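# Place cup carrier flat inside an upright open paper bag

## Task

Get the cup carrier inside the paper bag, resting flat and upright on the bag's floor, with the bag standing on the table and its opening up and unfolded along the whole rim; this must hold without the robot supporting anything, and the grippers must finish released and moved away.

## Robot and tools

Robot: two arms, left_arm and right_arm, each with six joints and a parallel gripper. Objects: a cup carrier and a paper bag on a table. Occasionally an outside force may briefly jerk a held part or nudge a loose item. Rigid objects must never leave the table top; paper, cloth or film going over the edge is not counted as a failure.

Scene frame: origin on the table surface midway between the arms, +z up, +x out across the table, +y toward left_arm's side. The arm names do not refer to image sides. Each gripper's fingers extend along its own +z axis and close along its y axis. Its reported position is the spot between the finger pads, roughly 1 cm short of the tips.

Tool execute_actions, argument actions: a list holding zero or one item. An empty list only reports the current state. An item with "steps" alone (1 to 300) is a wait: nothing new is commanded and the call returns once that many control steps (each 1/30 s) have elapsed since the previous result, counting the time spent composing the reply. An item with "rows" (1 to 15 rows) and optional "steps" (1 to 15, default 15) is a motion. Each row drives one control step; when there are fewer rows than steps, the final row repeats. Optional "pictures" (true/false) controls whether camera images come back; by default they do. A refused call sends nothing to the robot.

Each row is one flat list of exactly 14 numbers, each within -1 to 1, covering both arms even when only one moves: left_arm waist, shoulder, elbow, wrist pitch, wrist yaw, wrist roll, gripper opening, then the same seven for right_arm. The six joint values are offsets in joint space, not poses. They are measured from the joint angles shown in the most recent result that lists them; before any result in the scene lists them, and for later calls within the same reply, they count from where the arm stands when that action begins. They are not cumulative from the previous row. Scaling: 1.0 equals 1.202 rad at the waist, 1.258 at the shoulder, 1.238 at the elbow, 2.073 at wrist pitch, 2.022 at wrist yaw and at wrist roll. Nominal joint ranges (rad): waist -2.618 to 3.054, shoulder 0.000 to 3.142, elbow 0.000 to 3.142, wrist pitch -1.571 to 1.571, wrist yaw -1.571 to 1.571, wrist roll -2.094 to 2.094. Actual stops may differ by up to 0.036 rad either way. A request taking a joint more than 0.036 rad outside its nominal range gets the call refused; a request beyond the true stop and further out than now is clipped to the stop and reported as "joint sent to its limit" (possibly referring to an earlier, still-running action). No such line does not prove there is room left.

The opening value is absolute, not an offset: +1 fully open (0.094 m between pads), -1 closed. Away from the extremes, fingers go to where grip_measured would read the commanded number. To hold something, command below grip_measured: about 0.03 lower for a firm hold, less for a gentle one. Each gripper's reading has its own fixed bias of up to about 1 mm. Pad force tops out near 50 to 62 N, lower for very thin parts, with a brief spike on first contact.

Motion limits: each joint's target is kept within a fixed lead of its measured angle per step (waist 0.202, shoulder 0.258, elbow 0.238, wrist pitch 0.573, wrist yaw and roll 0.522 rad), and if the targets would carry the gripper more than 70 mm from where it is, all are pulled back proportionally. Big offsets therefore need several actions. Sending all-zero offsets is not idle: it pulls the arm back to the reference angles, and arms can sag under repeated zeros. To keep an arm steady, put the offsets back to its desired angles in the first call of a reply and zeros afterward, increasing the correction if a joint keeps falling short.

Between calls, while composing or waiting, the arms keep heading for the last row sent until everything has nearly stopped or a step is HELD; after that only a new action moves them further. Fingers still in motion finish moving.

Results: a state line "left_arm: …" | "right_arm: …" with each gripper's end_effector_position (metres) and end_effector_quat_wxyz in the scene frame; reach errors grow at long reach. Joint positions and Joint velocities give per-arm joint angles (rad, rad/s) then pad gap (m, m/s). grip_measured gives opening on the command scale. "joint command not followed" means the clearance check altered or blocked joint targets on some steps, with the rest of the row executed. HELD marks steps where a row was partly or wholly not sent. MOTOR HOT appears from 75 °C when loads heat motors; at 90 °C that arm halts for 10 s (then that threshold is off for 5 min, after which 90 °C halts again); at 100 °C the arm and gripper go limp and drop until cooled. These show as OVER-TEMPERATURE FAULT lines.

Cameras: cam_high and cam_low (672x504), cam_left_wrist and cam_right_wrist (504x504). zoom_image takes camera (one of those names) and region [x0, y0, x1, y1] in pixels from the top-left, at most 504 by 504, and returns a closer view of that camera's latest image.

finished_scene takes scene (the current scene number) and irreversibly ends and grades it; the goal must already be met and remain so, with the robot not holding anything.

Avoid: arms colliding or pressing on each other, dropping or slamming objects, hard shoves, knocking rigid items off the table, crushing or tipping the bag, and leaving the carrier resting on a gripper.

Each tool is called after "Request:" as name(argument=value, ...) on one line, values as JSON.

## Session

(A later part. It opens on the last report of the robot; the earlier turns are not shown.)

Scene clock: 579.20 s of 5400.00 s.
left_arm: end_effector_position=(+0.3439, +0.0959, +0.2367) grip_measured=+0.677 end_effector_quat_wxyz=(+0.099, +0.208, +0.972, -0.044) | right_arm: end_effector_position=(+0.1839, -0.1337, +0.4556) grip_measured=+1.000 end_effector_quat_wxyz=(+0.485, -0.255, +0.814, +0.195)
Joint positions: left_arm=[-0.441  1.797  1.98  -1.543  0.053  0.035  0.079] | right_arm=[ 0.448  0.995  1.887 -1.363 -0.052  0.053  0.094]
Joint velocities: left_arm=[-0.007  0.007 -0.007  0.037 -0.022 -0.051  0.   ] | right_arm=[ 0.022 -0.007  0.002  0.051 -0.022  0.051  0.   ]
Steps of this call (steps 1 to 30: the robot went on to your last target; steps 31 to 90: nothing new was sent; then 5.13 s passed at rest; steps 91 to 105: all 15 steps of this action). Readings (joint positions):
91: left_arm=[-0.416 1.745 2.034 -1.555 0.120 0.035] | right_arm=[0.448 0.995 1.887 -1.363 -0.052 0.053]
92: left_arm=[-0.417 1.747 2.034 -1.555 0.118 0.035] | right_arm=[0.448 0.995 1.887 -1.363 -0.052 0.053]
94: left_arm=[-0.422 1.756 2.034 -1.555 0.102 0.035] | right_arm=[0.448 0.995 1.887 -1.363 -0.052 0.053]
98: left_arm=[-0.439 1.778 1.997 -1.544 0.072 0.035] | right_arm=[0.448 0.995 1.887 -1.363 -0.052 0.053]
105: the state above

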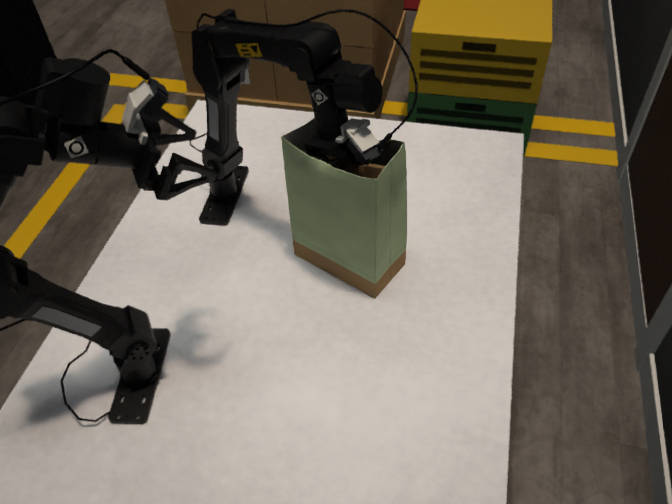

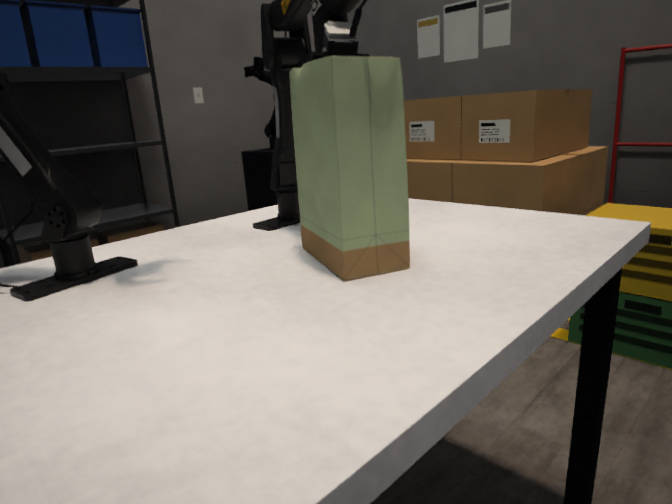

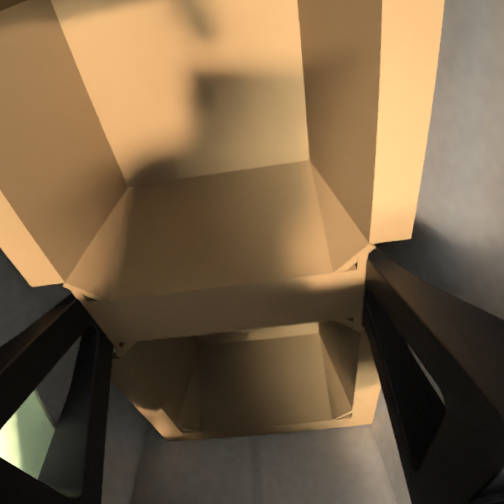

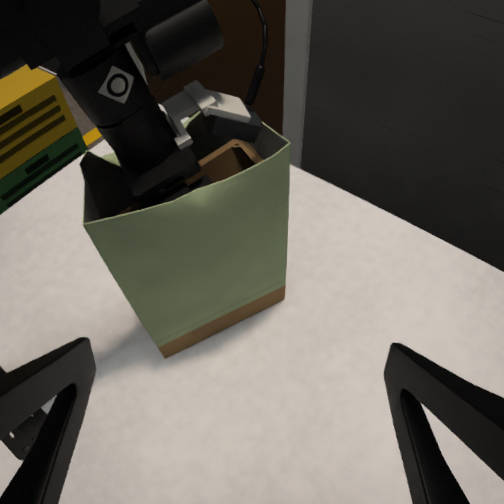

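Request:
execute_actions(actions=[{"rows":[[-0.01,0,0.01,0,-0.015,0.01,0.6,0,0,0,0,0,0,1],[-0.02,0,0.02,0,-0.03,0.02,0.6,0,0,0,0,0,0,1],[-0.03,0,0.02,0,-0.045,0.03,0.6,0,0,0,0,0,0,1],[-0.04,0,0.02,0,-0.06,0.04,0.6,0,0,0,0,0,0,1],[-0.05,0,0.02,0,-0.075,0.04,0.6,0,0,0,0,0,0,1]],"steps":15}])

Request:
zoom_image(camera="cam_right_wrist", region=[40,0,320,260])

Request:
zoom_image(camera="cam_high", region=[260,60,440,200])

Scene clock: 594.00 s of 5400.00 s.
left_arm: end_effector_position=(+0.3455, +0.0988, +0.2371) grip_measured=+0.677 end_effector_quat_wxyz=(+0.111, +0.262, +0.958, +0.023) | right_arm: end_effector_position=(+0.1839, -0.1337, +0.4556) grip_measured=+1.000 end_effector_quat_wxyz=(+0.485, -0.255, +0.814, +0.195)
Joint positions: left_arm=[-0.499  1.797  1.98  -1.542 -0.083  0.103  0.079] | right_arm=[ 0.448  0.995  1.887 -1.363 -0.052  0.053  0.094]
Joint velocities: left_arm=[ 0.007  0.002 -0.022  0.11  -0.037 -0.066  0.   ] | right_arm=[-0.002  0.007 -0.017  0.037  0.037  0.081  0.   ]
Steps of this call (steps 1 to 15: the robot went on to your last target; steps 16 to 90: nothing new was sent; then 11.30 s passed at rest; steps 91 to 105: all 15 steps of this action). Readings (joint positions):
91: left_arm=[-0.441 1.797 1.980 -1.542 0.046 0.037] | right_arm=[0.448 0.995 1.887 -1.363 -0.052 0.053]
92: left_arm=[-0.444 1.797 1.980 -1.542 0.037 0.042] | right_arm=[0.448 0.995 1.887 -1.363 -0.052 0.053]
94: left_arm=[-0.457 1.797 1.980 -1.542 0.005 0.059] | right_arm=[0.448 0.995 1.887 -1.363 -0.052 0.053]
98: left_arm=[-0.495 1.797 1.980 -1.542 -0.053 0.087] | right_arm=[0.448 0.995 1.887 -1.363 -0.052 0.053]
105: the state above

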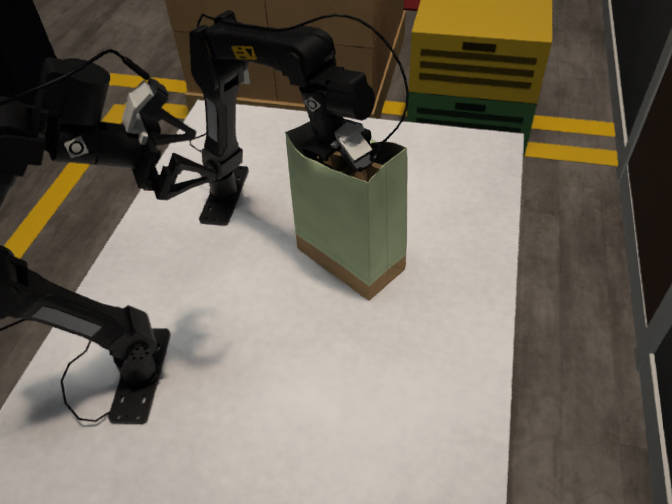

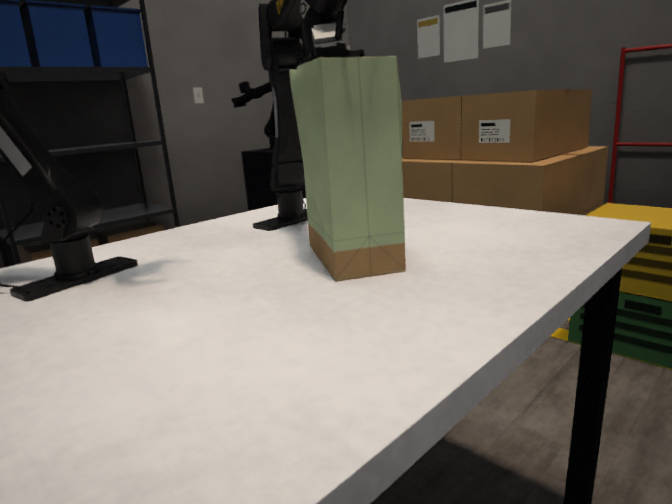

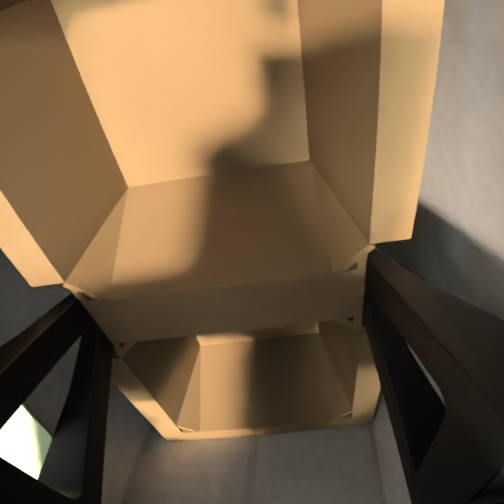

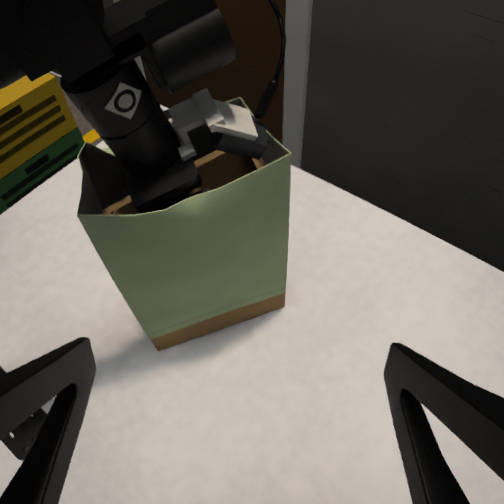

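Region (40, 0, 320, 260) of cam_right_wrist's 504x504 image, scaled by 1.800, with more detail than that image has; it fills the top 468 rows of this view, and the rest is white.

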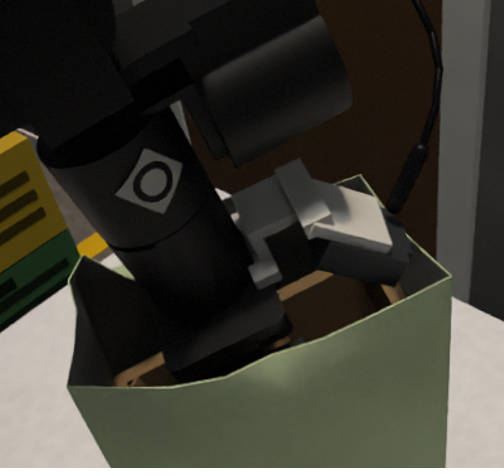

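Region (260, 60, 440, 200) of cam_high's 672x504 image, scaled by 2.800, with more detail than that image has.

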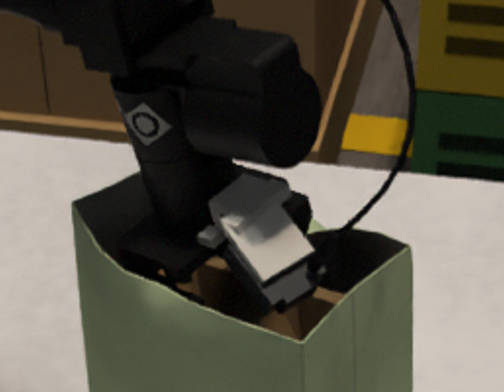

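Request:
execute_actions(actions=[{"rows":[[0.005,0,-0.01,0.005,0.01,0,0.6,0,0,0,0,0,0,1],[0.01,0,-0.02,0.01,0.02,0,0.6,0,0,0,0,0,0,1],[0.015,0,-0.03,0.015,0.03,0,0.6,0,0,0,0,0,0,1],[0.02,0,-0.045,0.02,0.04,0,0.6,0,0,0,0,0,0,1],[0.025,0,-0.06,0.025,0.045,0,0.6,0,0,0,0,0,0,1],[0.025,0,-0.075,0.03,0.045,0,0.6,0,0,0,0,0,0,1]],"steps":15}])

Request:
zoom_image(camera="cam_right_wrist", region=[40,0,320,260])

Request:
zoom_image(camera="cam_high", region=[260,60,440,200])

Scene clock: 604.47 s of 5400.00 s.
left_arm: end_effector_position=(+0.3435, +0.0961, +0.2138) grip_measured=+0.677 end_effector_quat_wxyz=(+0.085, +0.256, +0.963, -0.006) | right_arm: end_effector_position=(+0.1839, -0.1337, +0.4556) grip_measured=+1.000 end_effector_quat_wxyz=(+0.485, -0.255, +0.814, +0.195)
Joint positions: left_arm=[-0.474  1.803  1.898 -1.497 -0.015  0.107  0.079] | right_arm=[ 0.448  0.995  1.887 -1.363 -0.052  0.053  0.094]
Joint velocities: left_arm=[ 0.022  0.002  0.007  0.051  0.051 -0.051  0.001] | right_arm=[ 0.007  0.002 -0.017 -0.051  0.022 -0.022  0.   ]
Steps of this call (steps 1 to 15: the robot went on to your last target; steps 16 to 90: nothing new was sent; then 6.97 s passed at rest; steps 91 to 105: all 15 steps of this action). Readings (joint positions):
91: left_arm=[-0.499 1.797 1.980 -1.542 -0.089 0.107] | right_arm=[0.448 0.995 1.887 -1.363 -0.052 0.053]
92: left_arm=[-0.499 1.797 1.980 -1.542 -0.083 0.107] | right_arm=[0.448 0.995 1.887 -1.363 -0.052 0.053]
94: left_arm=[-0.494 1.797 1.969 -1.533 -0.062 0.107] | right_arm=[0.448 0.995 1.887 -1.363 -0.052 0.053]
98: left_arm=[-0.477 1.799 1.912 -1.507 -0.030 0.107] | right_arm=[0.448 0.995 1.887 -1.363 -0.052 0.053]
105: the state above

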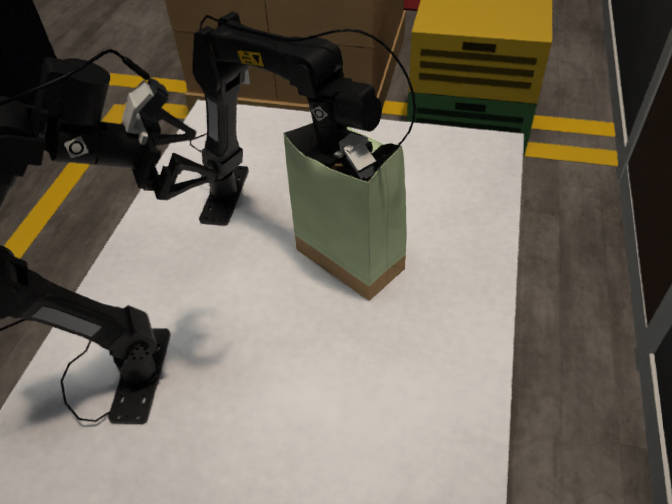

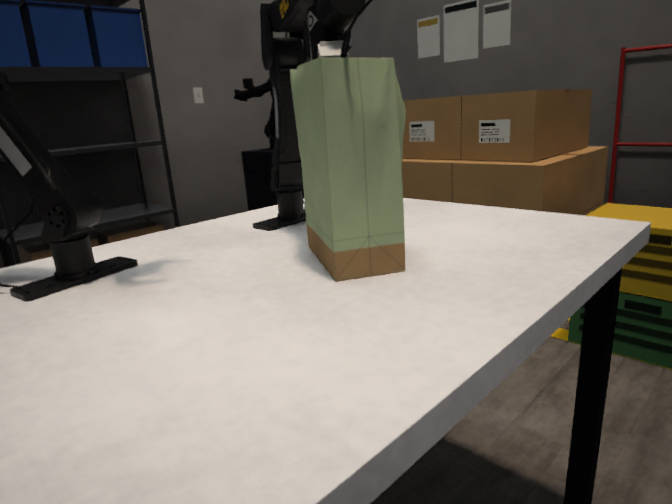

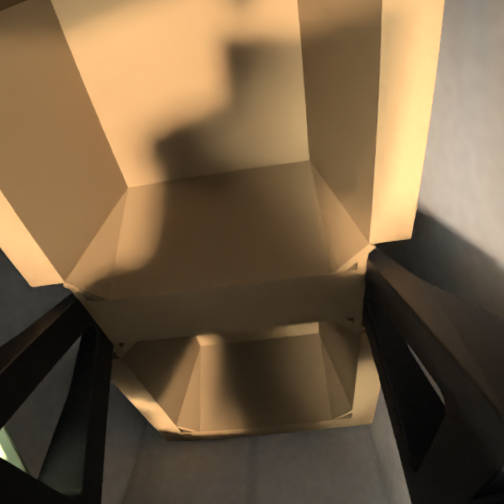

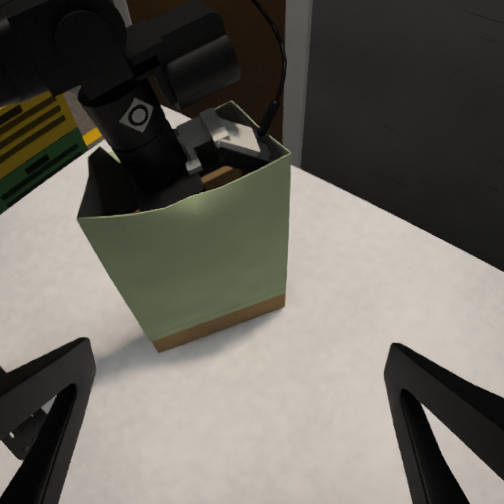

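Region (40, 0, 320, 260) of cam_right_wrist's 504x504 image, scaled by 1.800, with more detail than that image has; it fills the top 468 rows of this view, and the rest is white.

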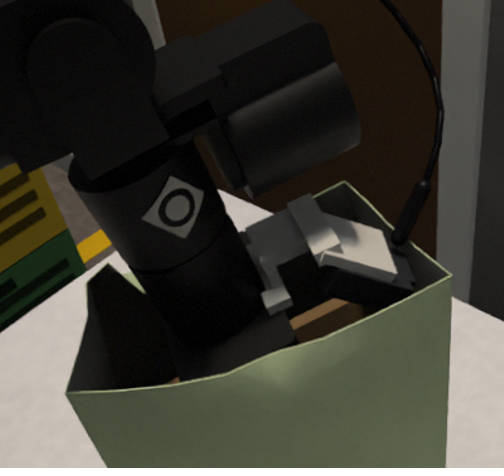

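Region (260, 60, 440, 200) of cam_high's 672x504 image, scaled by 2.800, with more detail than that image has.

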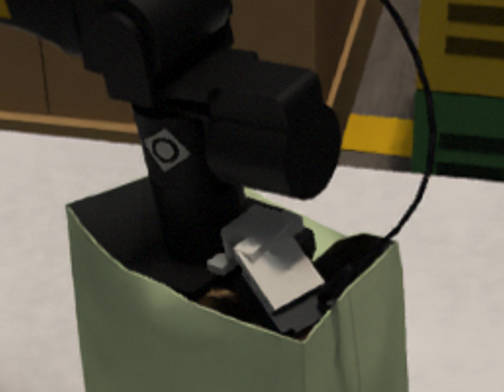

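Request:
execute_actions(actions=[{"rows":[[0,0,-0.015,0,0,0.01,0.6,0,0,0,0,0,0,1],[0,0,-0.03,0,0,0.02,0.6,0,0,0,0,0,0,1],[0,-0.005,-0.045,0.005,0,0.03,0.6,0,0,0,0,0,0,1],[0,-0.01,-0.06,0.005,0,0.04,0.6,0,0,0,0,0,0,1],[0,-0.01,-0.075,0.01,0,0.04,0.6,0,0,0,0,0,0,1],[0,-0.01,-0.09,0.01,0,0.04,0.6,0,0,0,0,0,0,1],[0,-0.01,-0.1,0.015,0,0.04,0.6,0,0,0,0,0,0,1]],"steps":15}])

Request:
zoom_image(camera="cam_right_wrist", region=[40,0,320,260])

Request:
zoom_image(camera="cam_high", region=[260,60,440,200])

Scene clock: 619.40 s of 5400.00 s.
left_arm: end_effector_position=(+0.3298, +0.1024, +0.1844) grip_measured=+0.677 end_effector_quat_wxyz=(+0.040, +0.289, +0.956, +0.003) | right_arm: end_effector_position=(+0.1839, -0.1337, +0.4556) grip_measured=+1.000 end_effector_quat_wxyz=(+0.485, -0.255, +0.814, +0.195)
Joint positions: left_arm=[-0.474  1.801  1.786 -1.477 -0.016  0.174  0.079] | right_arm=[ 0.448  0.995  1.887 -1.363 -0.052  0.053  0.094]
Joint velocities: left_arm=[-0.002  0.002 -0.012 -0.037 -0.095  0.081  0.   ] | right_arm=[ 0.012  0.007 -0.012 -0.007 -0.022 -0.051  0.   ]
Steps of this call (steps 1 to 15: the robot went on to your last target; steps 16 to 90: nothing new was sent; then 11.43 s passed at rest; steps 91 to 105: all 15 steps of this action). Readings (joint positions):
91: left_arm=[-0.474 1.803 1.898 -1.496 -0.013 0.108] | right_arm=[0.448 0.995 1.887 -1.363 -0.052 0.053]
92: left_arm=[-0.474 1.803 1.896 -1.495 -0.014 0.113] | right_arm=[0.448 0.995 1.887 -1.363 -0.052 0.053]
94: left_arm=[-0.474 1.802 1.877 -1.491 -0.014 0.131] | right_arm=[0.448 0.995 1.887 -1.363 -0.052 0.053]
98: left_arm=[-0.474 1.801 1.807 -1.478 -0.015 0.159] | right_arm=[0.448 0.995 1.887 -1.363 -0.052 0.053]
105: the state above

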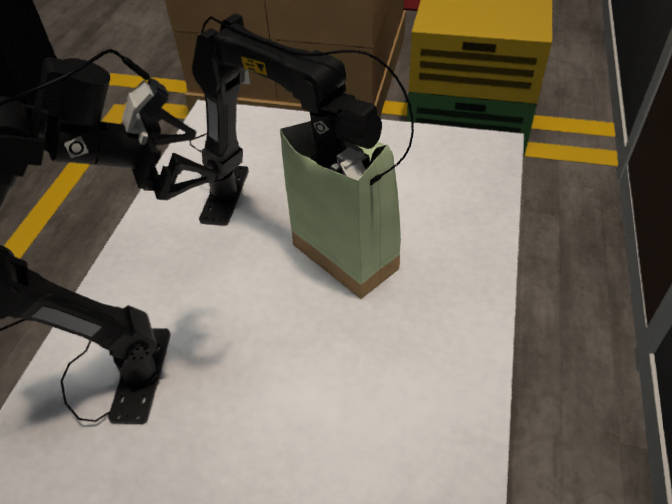

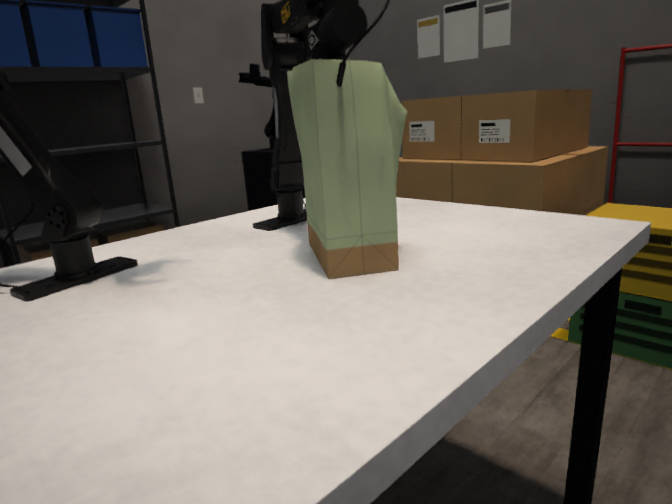

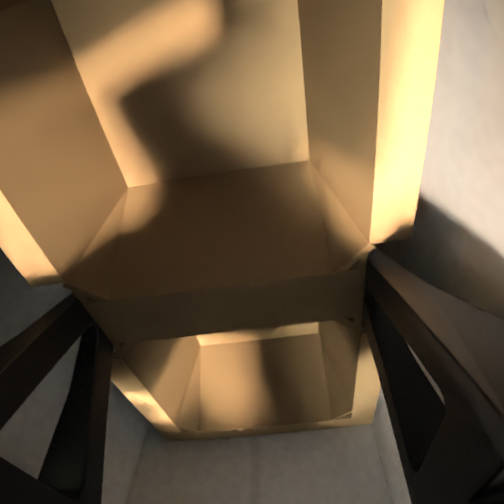

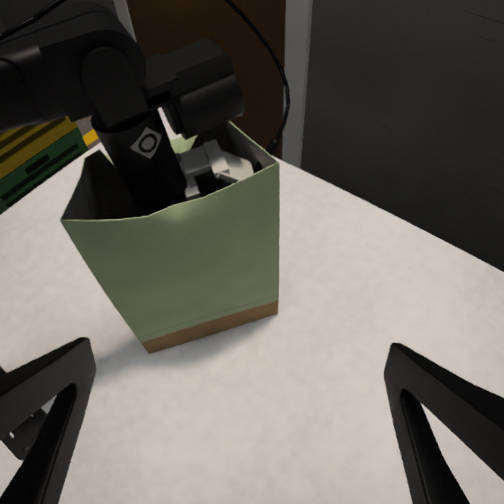

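Region (40, 0, 320, 260) of cam_right_wrist's 504x504 image, scaled by 1.800, with more detail than that image has; it fills the top 468 rows of this view, and the rest is white.

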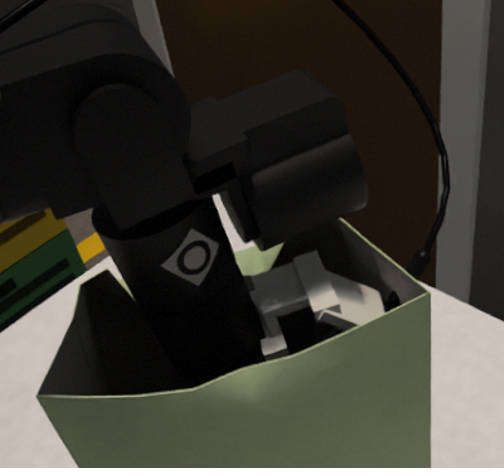

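Region (260, 60, 440, 200) of cam_high's 672x504 image, scaled by 2.800, with more detail than that image has.

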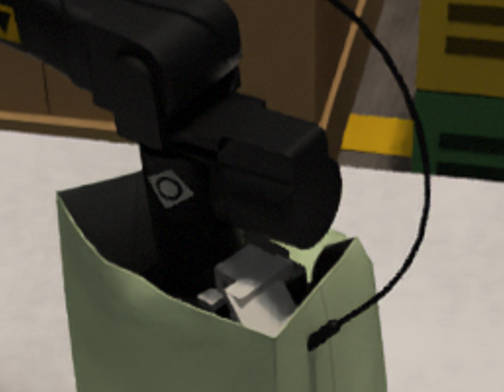

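Request:
execute_actions(actions=[])

Scene clock: 640.73 s of 5400.00 s.
left_arm: end_effector_position=(+0.3298, +0.1024, +0.1844) grip_measured=+0.677 end_effector_quat_wxyz=(+0.040, +0.291, +0.956, +0.003) | right_arm: end_effector_position=(+0.1839, -0.1337, +0.4556) grip_measured=+1.000 end_effector_quat_wxyz=(+0.485, -0.255, +0.814, +0.195)
Joint positions: left_arm=[-0.474  1.801  1.786 -1.477 -0.016  0.177  0.079] | right_arm=[ 0.448  0.995  1.887 -1.363 -0.052  0.053  0.094]
Joint velocities: left_arm=[-0.012 -0.002 -0.012 -0.051  0.037 -0.022  0.   ] | right_arm=[-0.017 -0.007 -0.007  0.066  0.007 -0.022  0.   ]
Steps of this call (steps 1 to 15: the robot went on to your last target; steps 16 to 90: nothing new was sent; then 18.33 s passed at rest). Readings (joint positions):
1: left_arm=[-0.474 1.801 1.786 -1.477 -0.016 0.174] | right_arm=[0.448 0.995 1.887 -1.363 -0.052 0.053]
2: left_arm=[-0.474 1.801 1.786 -1.477 -0.016 0.175] | right_arm=[0.448 0.995 1.887 -1.363 -0.052 0.053]
4: left_arm=[-0.474 1.801 1.786 -1.477 -0.016 0.175] | right_arm=[0.448 0.995 1.887 -1.363 -0.052 0.053]
8: left_arm=[-0.474 1.801 1.786 -1.477 -0.016 0.176] | right_arm=[0.448 0.995 1.887 -1.363 -0.052 0.053]
90: the state above
All arms were judged still, so your last target was given up. Only a new action makes them travel on or press farther. Fingers that are still opening or closing keep moving.

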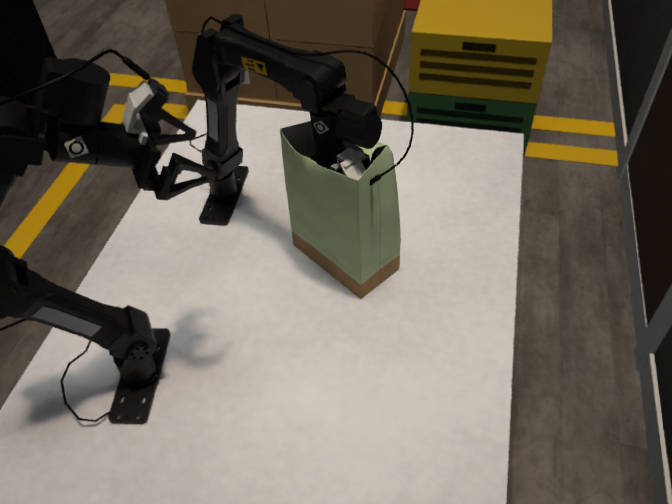

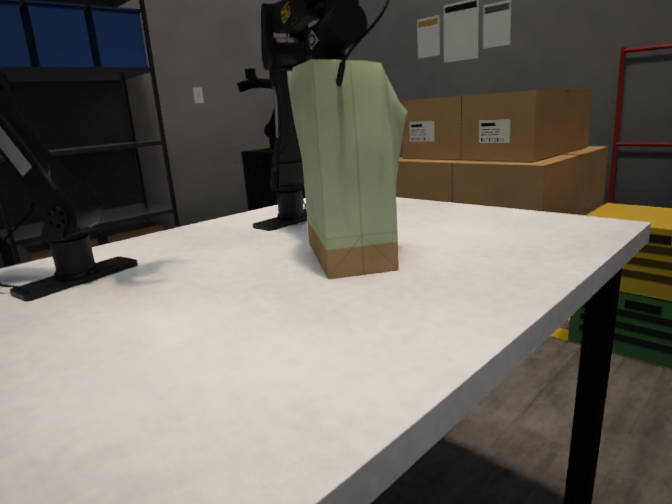

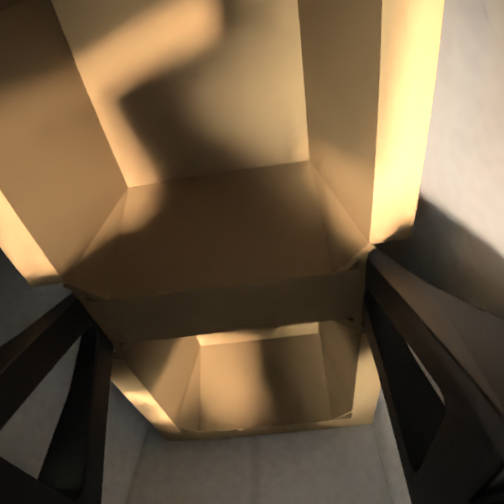

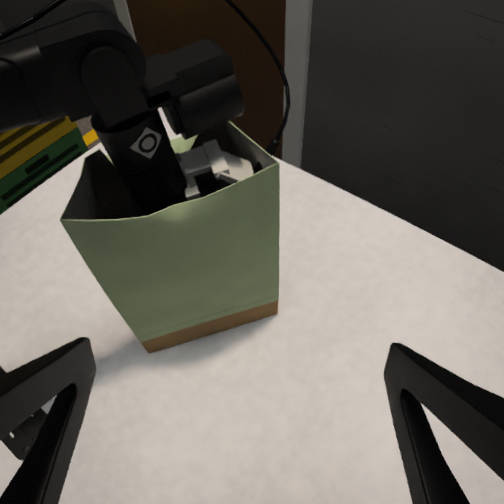

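Request:
execute_actions(actions=[{"rows":[[0,0,-0.12,0.068,0,0,0.6,0,0,0,0,0,0,1]],"steps":15}])

Request:
execute_actions(actions=[{"steps":15}])

Request:
zoom_image(camera="cam_right_wrist", region=[40,0,320,260])

Request:
zoom_image(camera="cam_high", region=[260,60,440,200])

Scene clock: 648.53 s of 5400.00 s.
left_arm: end_effector_position=(+0.3298, +0.1025, +0.1425) grip_measured=+0.677 end_effector_quat_wxyz=(+0.020, +0.291, +0.956, +0.006) | right_arm: end_effector_position=(+0.1839, -0.1337, +0.4556) grip_measured=+1.000 end_effector_quat_wxyz=(+0.485, -0.255, +0.814, +0.195)
Joint positions: left_arm=[-0.474  1.817  1.64  -1.355 -0.017  0.177  0.079] | right_arm=[ 0.448  0.995  1.887 -1.363 -0.052  0.053  0.094]
Joint velocities: left_arm=[-0.007 -0.002 -0.022 -0.022 -0.037 -0.037  0.001] | right_arm=[-0.017  0.012  0.007 -0.007 -0.037  0.066  0.   ]
Steps of this call (steps 1 to 90: nothing new was sent; then 4.30 s passed at rest; steps 91 to 105: all 15 steps of this action). Readings (joint positions):
91: left_arm=[-0.474 1.796 1.764 -1.454 -0.017 0.177] | right_arm=[0.448 0.995 1.887 -1.363 -0.052 0.053]
92: left_arm=[-0.474 1.788 1.730 -1.425 -0.017 0.177] | right_arm=[0.448 0.995 1.887 -1.363 -0.052 0.053]
94: left_arm=[-0.474 1.792 1.677 -1.397 -0.017 0.177] | right_arm=[0.448 0.995 1.887 -1.363 -0.052 0.053]
98: left_arm=[-0.474 1.816 1.641 -1.374 -0.017 0.177] | right_arm=[0.448 0.995 1.887 -1.363 -0.052 0.053]
105: the state above

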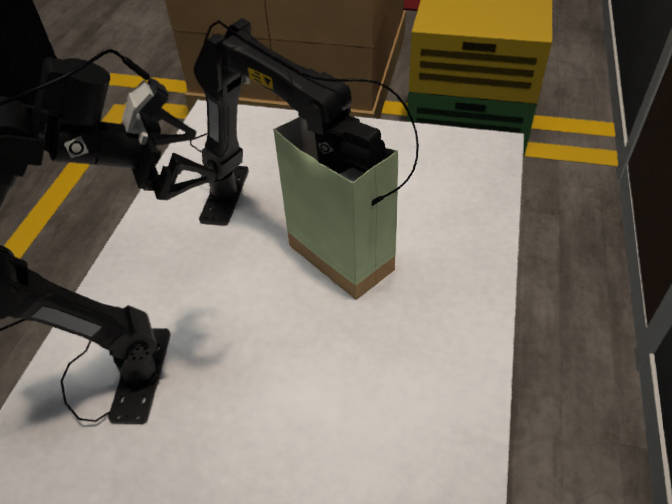

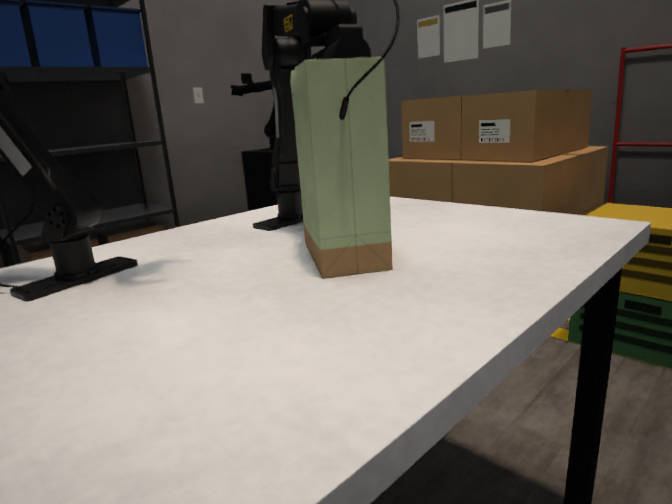

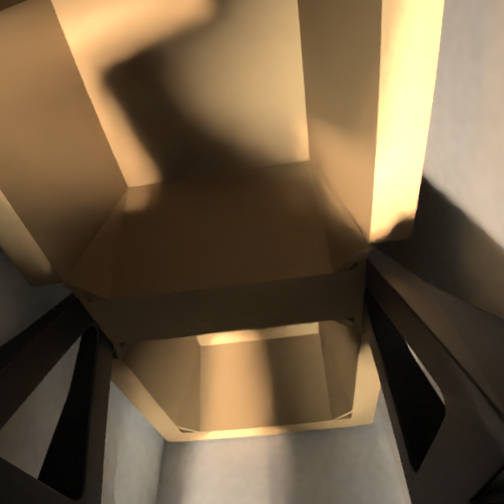

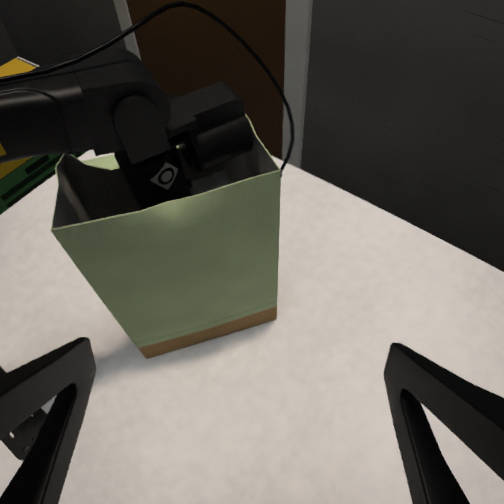

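Scene clock: 649.03 s of 5400.00 s.
left_arm: end_effector_position=(+0.3305, +0.1022, +0.1425) grip_measured=+0.677 end_effector_quat_wxyz=(+0.022, +0.291, +0.956, +0.006) | right_arm: end_effector_position=(+0.1839, -0.1337, +0.4556) grip_measured=+1.000 end_effector_quat_wxyz=(+0.485, -0.255, +0.814, +0.195)
Joint positions: left_arm=[-0.474  1.817  1.64  -1.352 -0.017  0.177  0.079] | right_arm=[ 0.448  0.995  1.887 -1.363 -0.052  0.053  0.094]
Joint velocities: left_arm=[ 0.012 -0.002  0.007  0.007 -0.037  0.007  0.   ] | right_arm=[ 0.007  0.002 -0.022  0.022  0.007 -0.022  0.   ]
Steps of this call (steps 1 to 15: the robot went on to your last target). Readings (joint positions):
1: left_arm=[-0.474 1.817 1.640 -1.354 -0.017 0.177] | right_arm=[0.448 0.995 1.887 -1.363 -0.052 0.053]
2: left_arm=[-0.474 1.817 1.640 -1.354 -0.017 0.177] | right_arm=[0.448 0.995 1.887 -1.363 -0.052 0.053]
4: left_arm=[-0.474 1.817 1.640 -1.353 -0.017 0.177] | right_arm=[0.448 0.995 1.887 -1.363 -0.052 0.053]
8: left_arm=[-0.474 1.817 1.640 -1.352 -0.017 0.177] | right_arm=[0.448 0.995 1.887 -1.363 -0.052 0.053]
15: the state above
All arms were judged still, so your last target was given up. Only a new action makes them travel on or press farther. Fingers that are still opening or closing keep moving.

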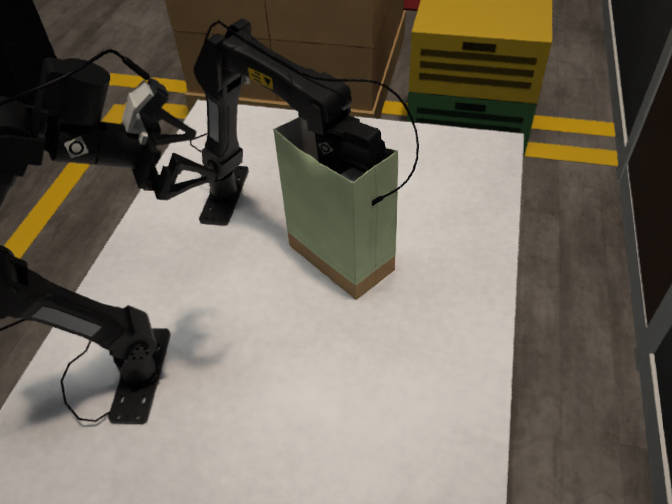

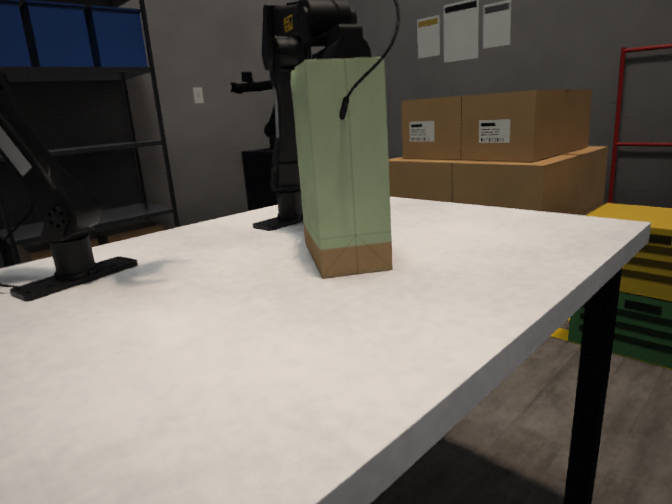

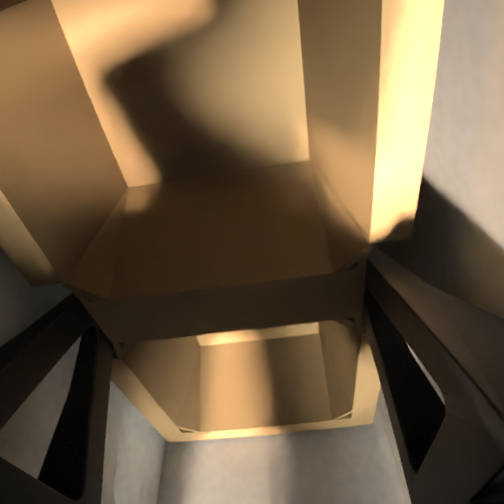

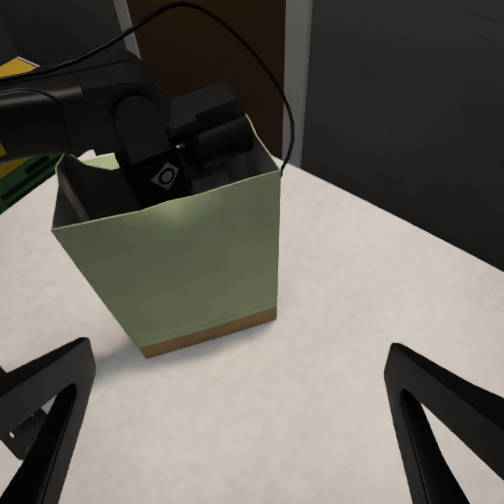

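Region (40, 0, 320, 260) of cam_right_wrist's 504x504 image, scaled by 1.800, with more detail than that image has; it fills the top 468 rows of this view, and the rest is white.

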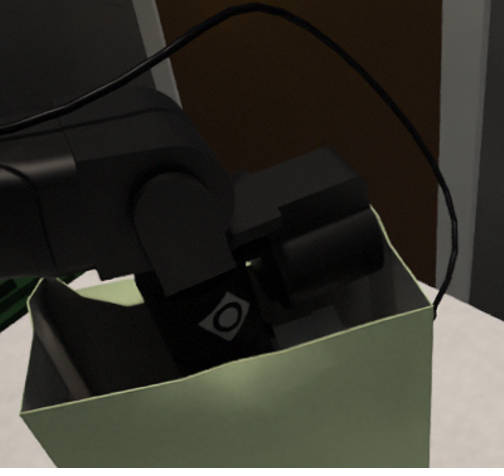

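Region (260, 60, 440, 200) of cam_high's 672x504 image, scaled by 2.800, with more detail than that image has.

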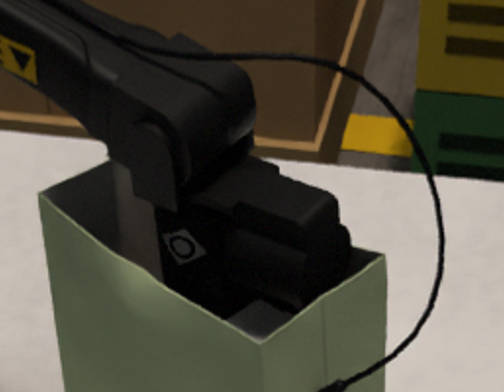

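Request:
execute_actions(actions=[{"rows":[[0,-0.04,-0.12,0.105,0,0,0.6,0,0,0,0,0,0,1]],"steps":15}])

Request:
zoom_image(camera="cam_right_wrist", region=[40,0,320,260])

Request:
zoom_image(camera="cam_high", region=[260,60,440,200])

Scene clock: 659.77 s of 5400.00 s.
left_arm: end_effector_position=(+0.3414, +0.0974, +0.1179) grip_measured=+0.677 end_effector_quat_wxyz=(+0.062, +0.290, +0.955, +0.001) | right_arm: end_effector_position=(+0.1839, -0.1337, +0.4556) grip_measured=+1.000 end_effector_quat_wxyz=(+0.485, -0.255, +0.814, +0.195)
Joint positions: left_arm=[-0.474  1.784  1.495 -1.158 -0.017  0.177  0.079] | right_arm=[ 0.448  0.995  1.887 -1.363 -0.052  0.053  0.094]
Joint velocities: left_arm=[ 0.007  0.012 -0.002  0.051  0.007  0.022 -0.001] | right_arm=[-0.012 -0.027  0.012  0.037  0.081 -0.022  0.   ]
Steps of this call (steps 1 to 90: nothing new was sent; then 7.23 s passed at rest; steps 91 to 105: all 15 steps of this action). Readings (joint positions):
91: left_arm=[-0.474 1.808 1.616 -1.319 -0.017 0.177] | right_arm=[0.448 0.995 1.887 -1.363 -0.052 0.053]
92: left_arm=[-0.474 1.792 1.576 -1.275 -0.017 0.177] | right_arm=[0.448 0.995 1.887 -1.363 -0.052 0.053]
94: left_arm=[-0.474 1.783 1.524 -1.235 -0.017 0.177] | right_arm=[0.448 0.995 1.887 -1.363 -0.052 0.053]
98: left_arm=[-0.474 1.784 1.495 -1.193 -0.017 0.177] | right_arm=[0.448 0.995 1.887 -1.363 -0.052 0.053]
105: the state above

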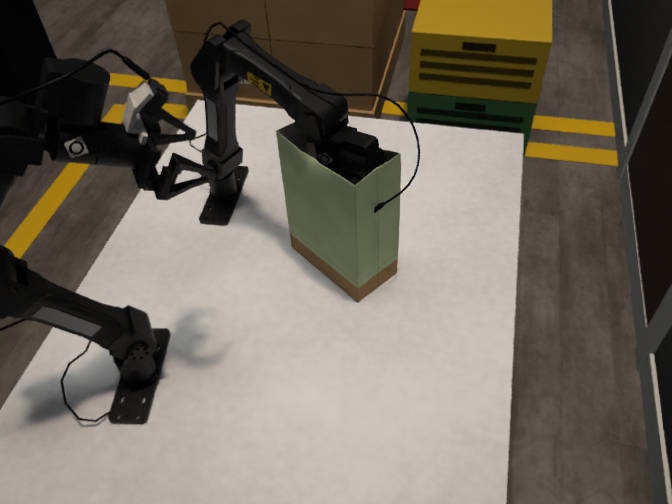

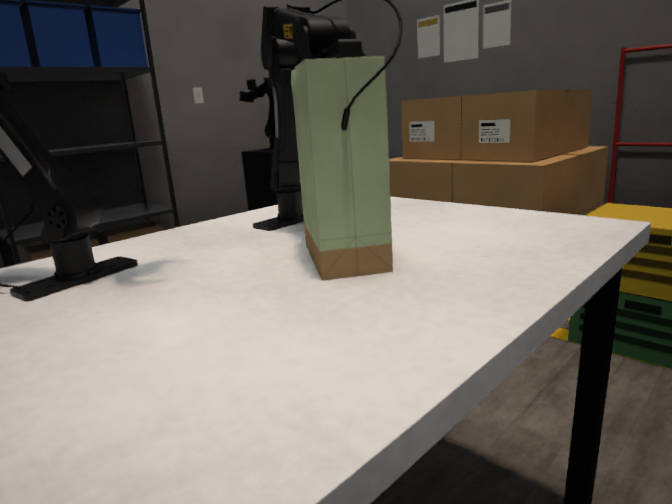

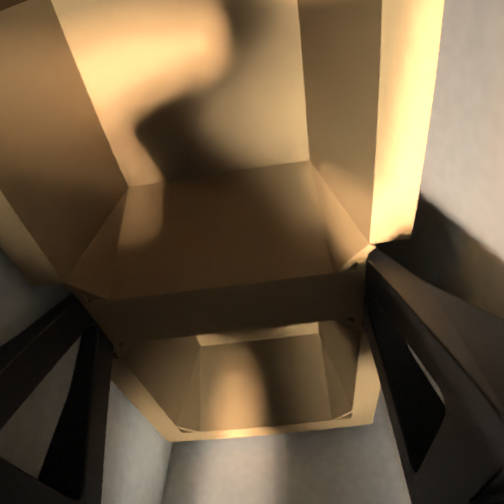

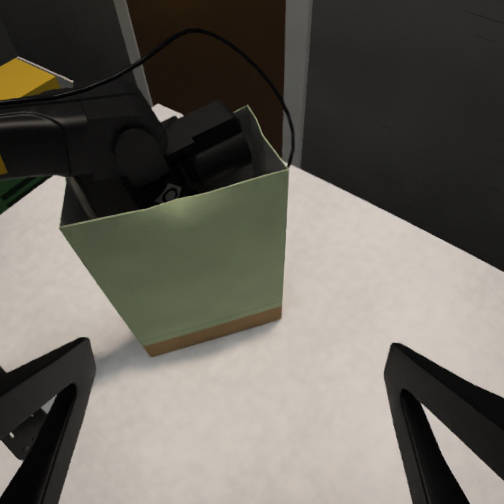

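Region (40, 0, 320, 260) of cam_right_wrist's 504x504 image, scaled by 1.800, with more detail than that image has; it fills the top 468 rows of this view, and the rest is white.

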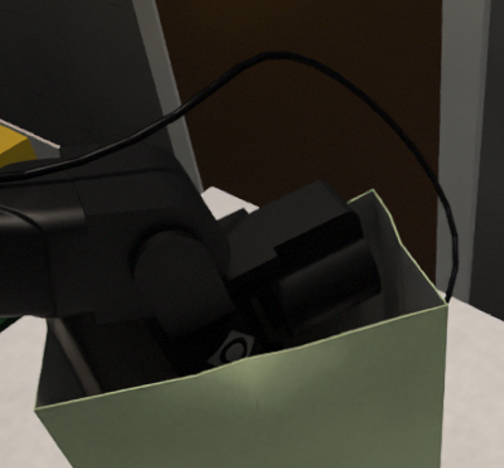

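Region (260, 60, 440, 200) of cam_high's 672x504 image, scaled by 2.800, with more detail than that image has.

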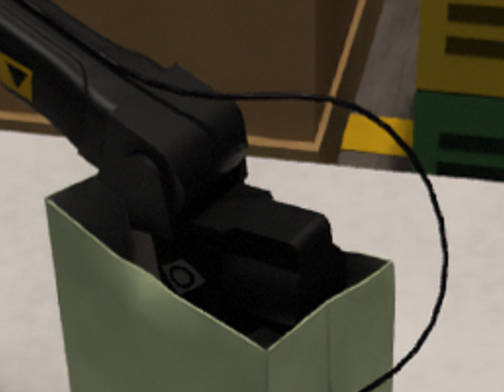

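Request:
execute_actions(actions=[{"rows":[[0,-0.005,-0.12,0.075,0,0,0.6,0,0,0,0,0,0,1]],"steps":15}])

Request:
zoom_image(camera="cam_right_wrist", region=[40,0,320,260])

Request:
zoom_image(camera="cam_high", region=[240,60,440,220])

Scene clock: 667.43 s of 5400.00 s.
left_arm: end_effector_position=(+0.3336, +0.1008, +0.0774) grip_measured=+0.677 end_effector_quat_wxyz=(+0.051, +0.291, +0.955, +0.002) | right_arm: end_effector_position=(+0.1839, -0.1337, +0.4556) grip_measured=+1.000 end_effector_quat_wxyz=(+0.485, -0.255, +0.814, +0.195)
Joint positions: left_arm=[-0.474  1.792  1.346 -1.024 -0.017  0.177  0.079] | right_arm=[ 0.448  0.995  1.887 -1.363 -0.052  0.053  0.094]
Joint velocities: left_arm=[-0.022 -0.002 -0.002 -0.007 -0.022  0.007 -0.001] | right_arm=[-0.007  0.012  0.002 -0.037  0.007  0.007  0.   ]
Steps of this call (steps 1 to 15: the robot went on to your last target; steps 16 to 90: nothing new was sent; then 4.17 s passed at rest; steps 91 to 105: all 15 steps of this action). Readings (joint positions):
91: left_arm=[-0.474 1.779 1.474 -1.126 -0.017 0.177] | right_arm=[0.448 0.995 1.887 -1.363 -0.052 0.053]
92: left_arm=[-0.474 1.771 1.440 -1.092 -0.017 0.177] | right_arm=[0.448 0.995 1.887 -1.363 -0.052 0.053]
94: left_arm=[-0.474 1.775 1.384 -1.065 -0.017 0.177] | right_arm=[0.448 0.995 1.887 -1.363 -0.052 0.053]
98: left_arm=[-0.474 1.792 1.346 -1.050 -0.017 0.177] | right_arm=[0.448 0.995 1.887 -1.363 -0.052 0.053]
105: the state above

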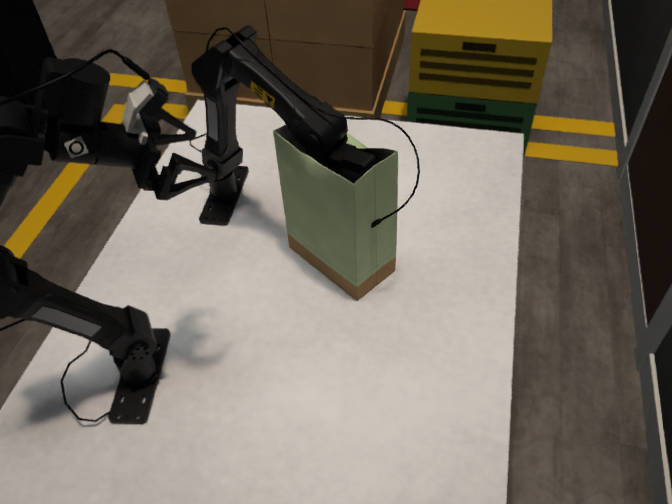

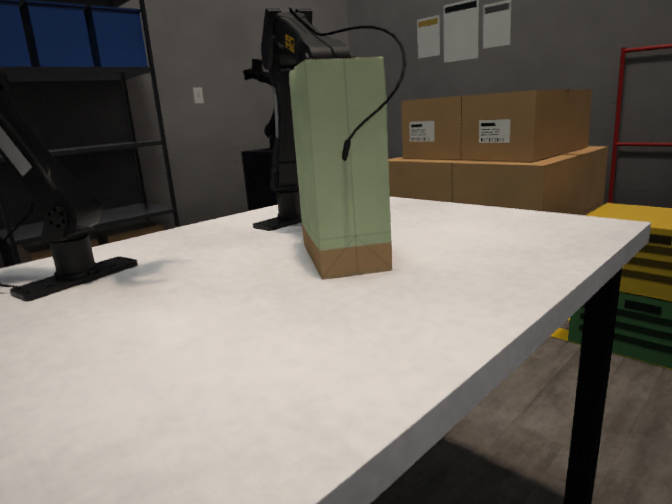

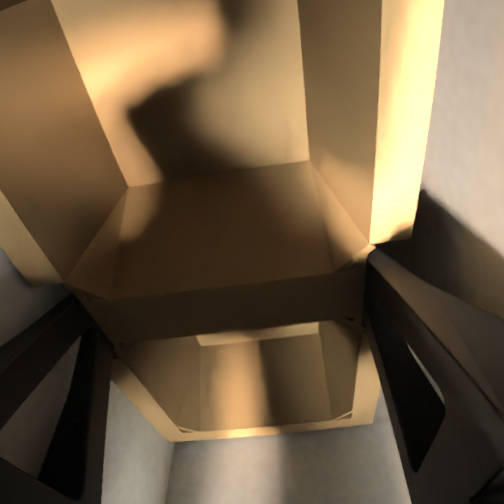

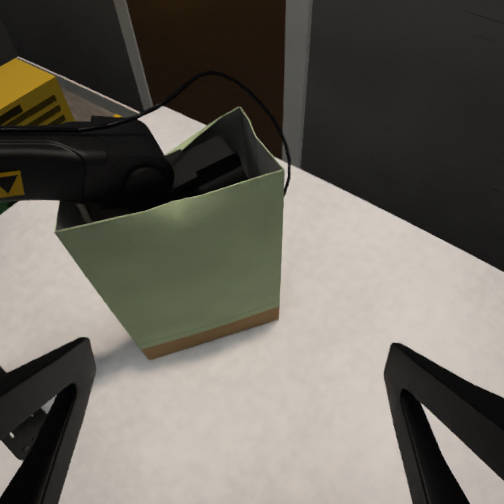

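Region (40, 0, 320, 260) of cam_right_wrist's 504x504 image, scaled by 1.800, with more detail than that image has; it fills the top 468 rows of this view, and the rest is white.

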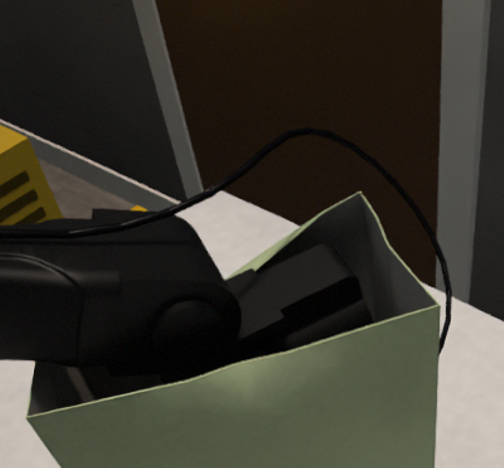

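Region (240, 60, 440, 220) of cam_high's 672x504 image, scaled by 2.520, with more detail than that image has; it fills the top 403 rows of this view, and the rest is white.

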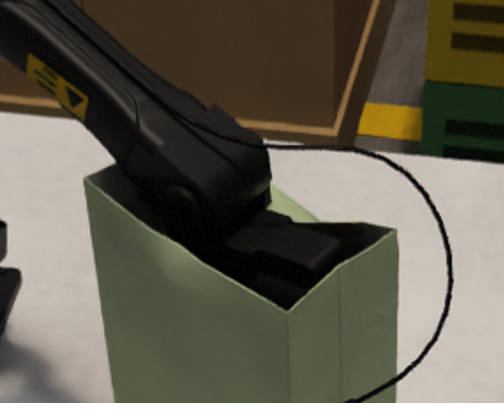

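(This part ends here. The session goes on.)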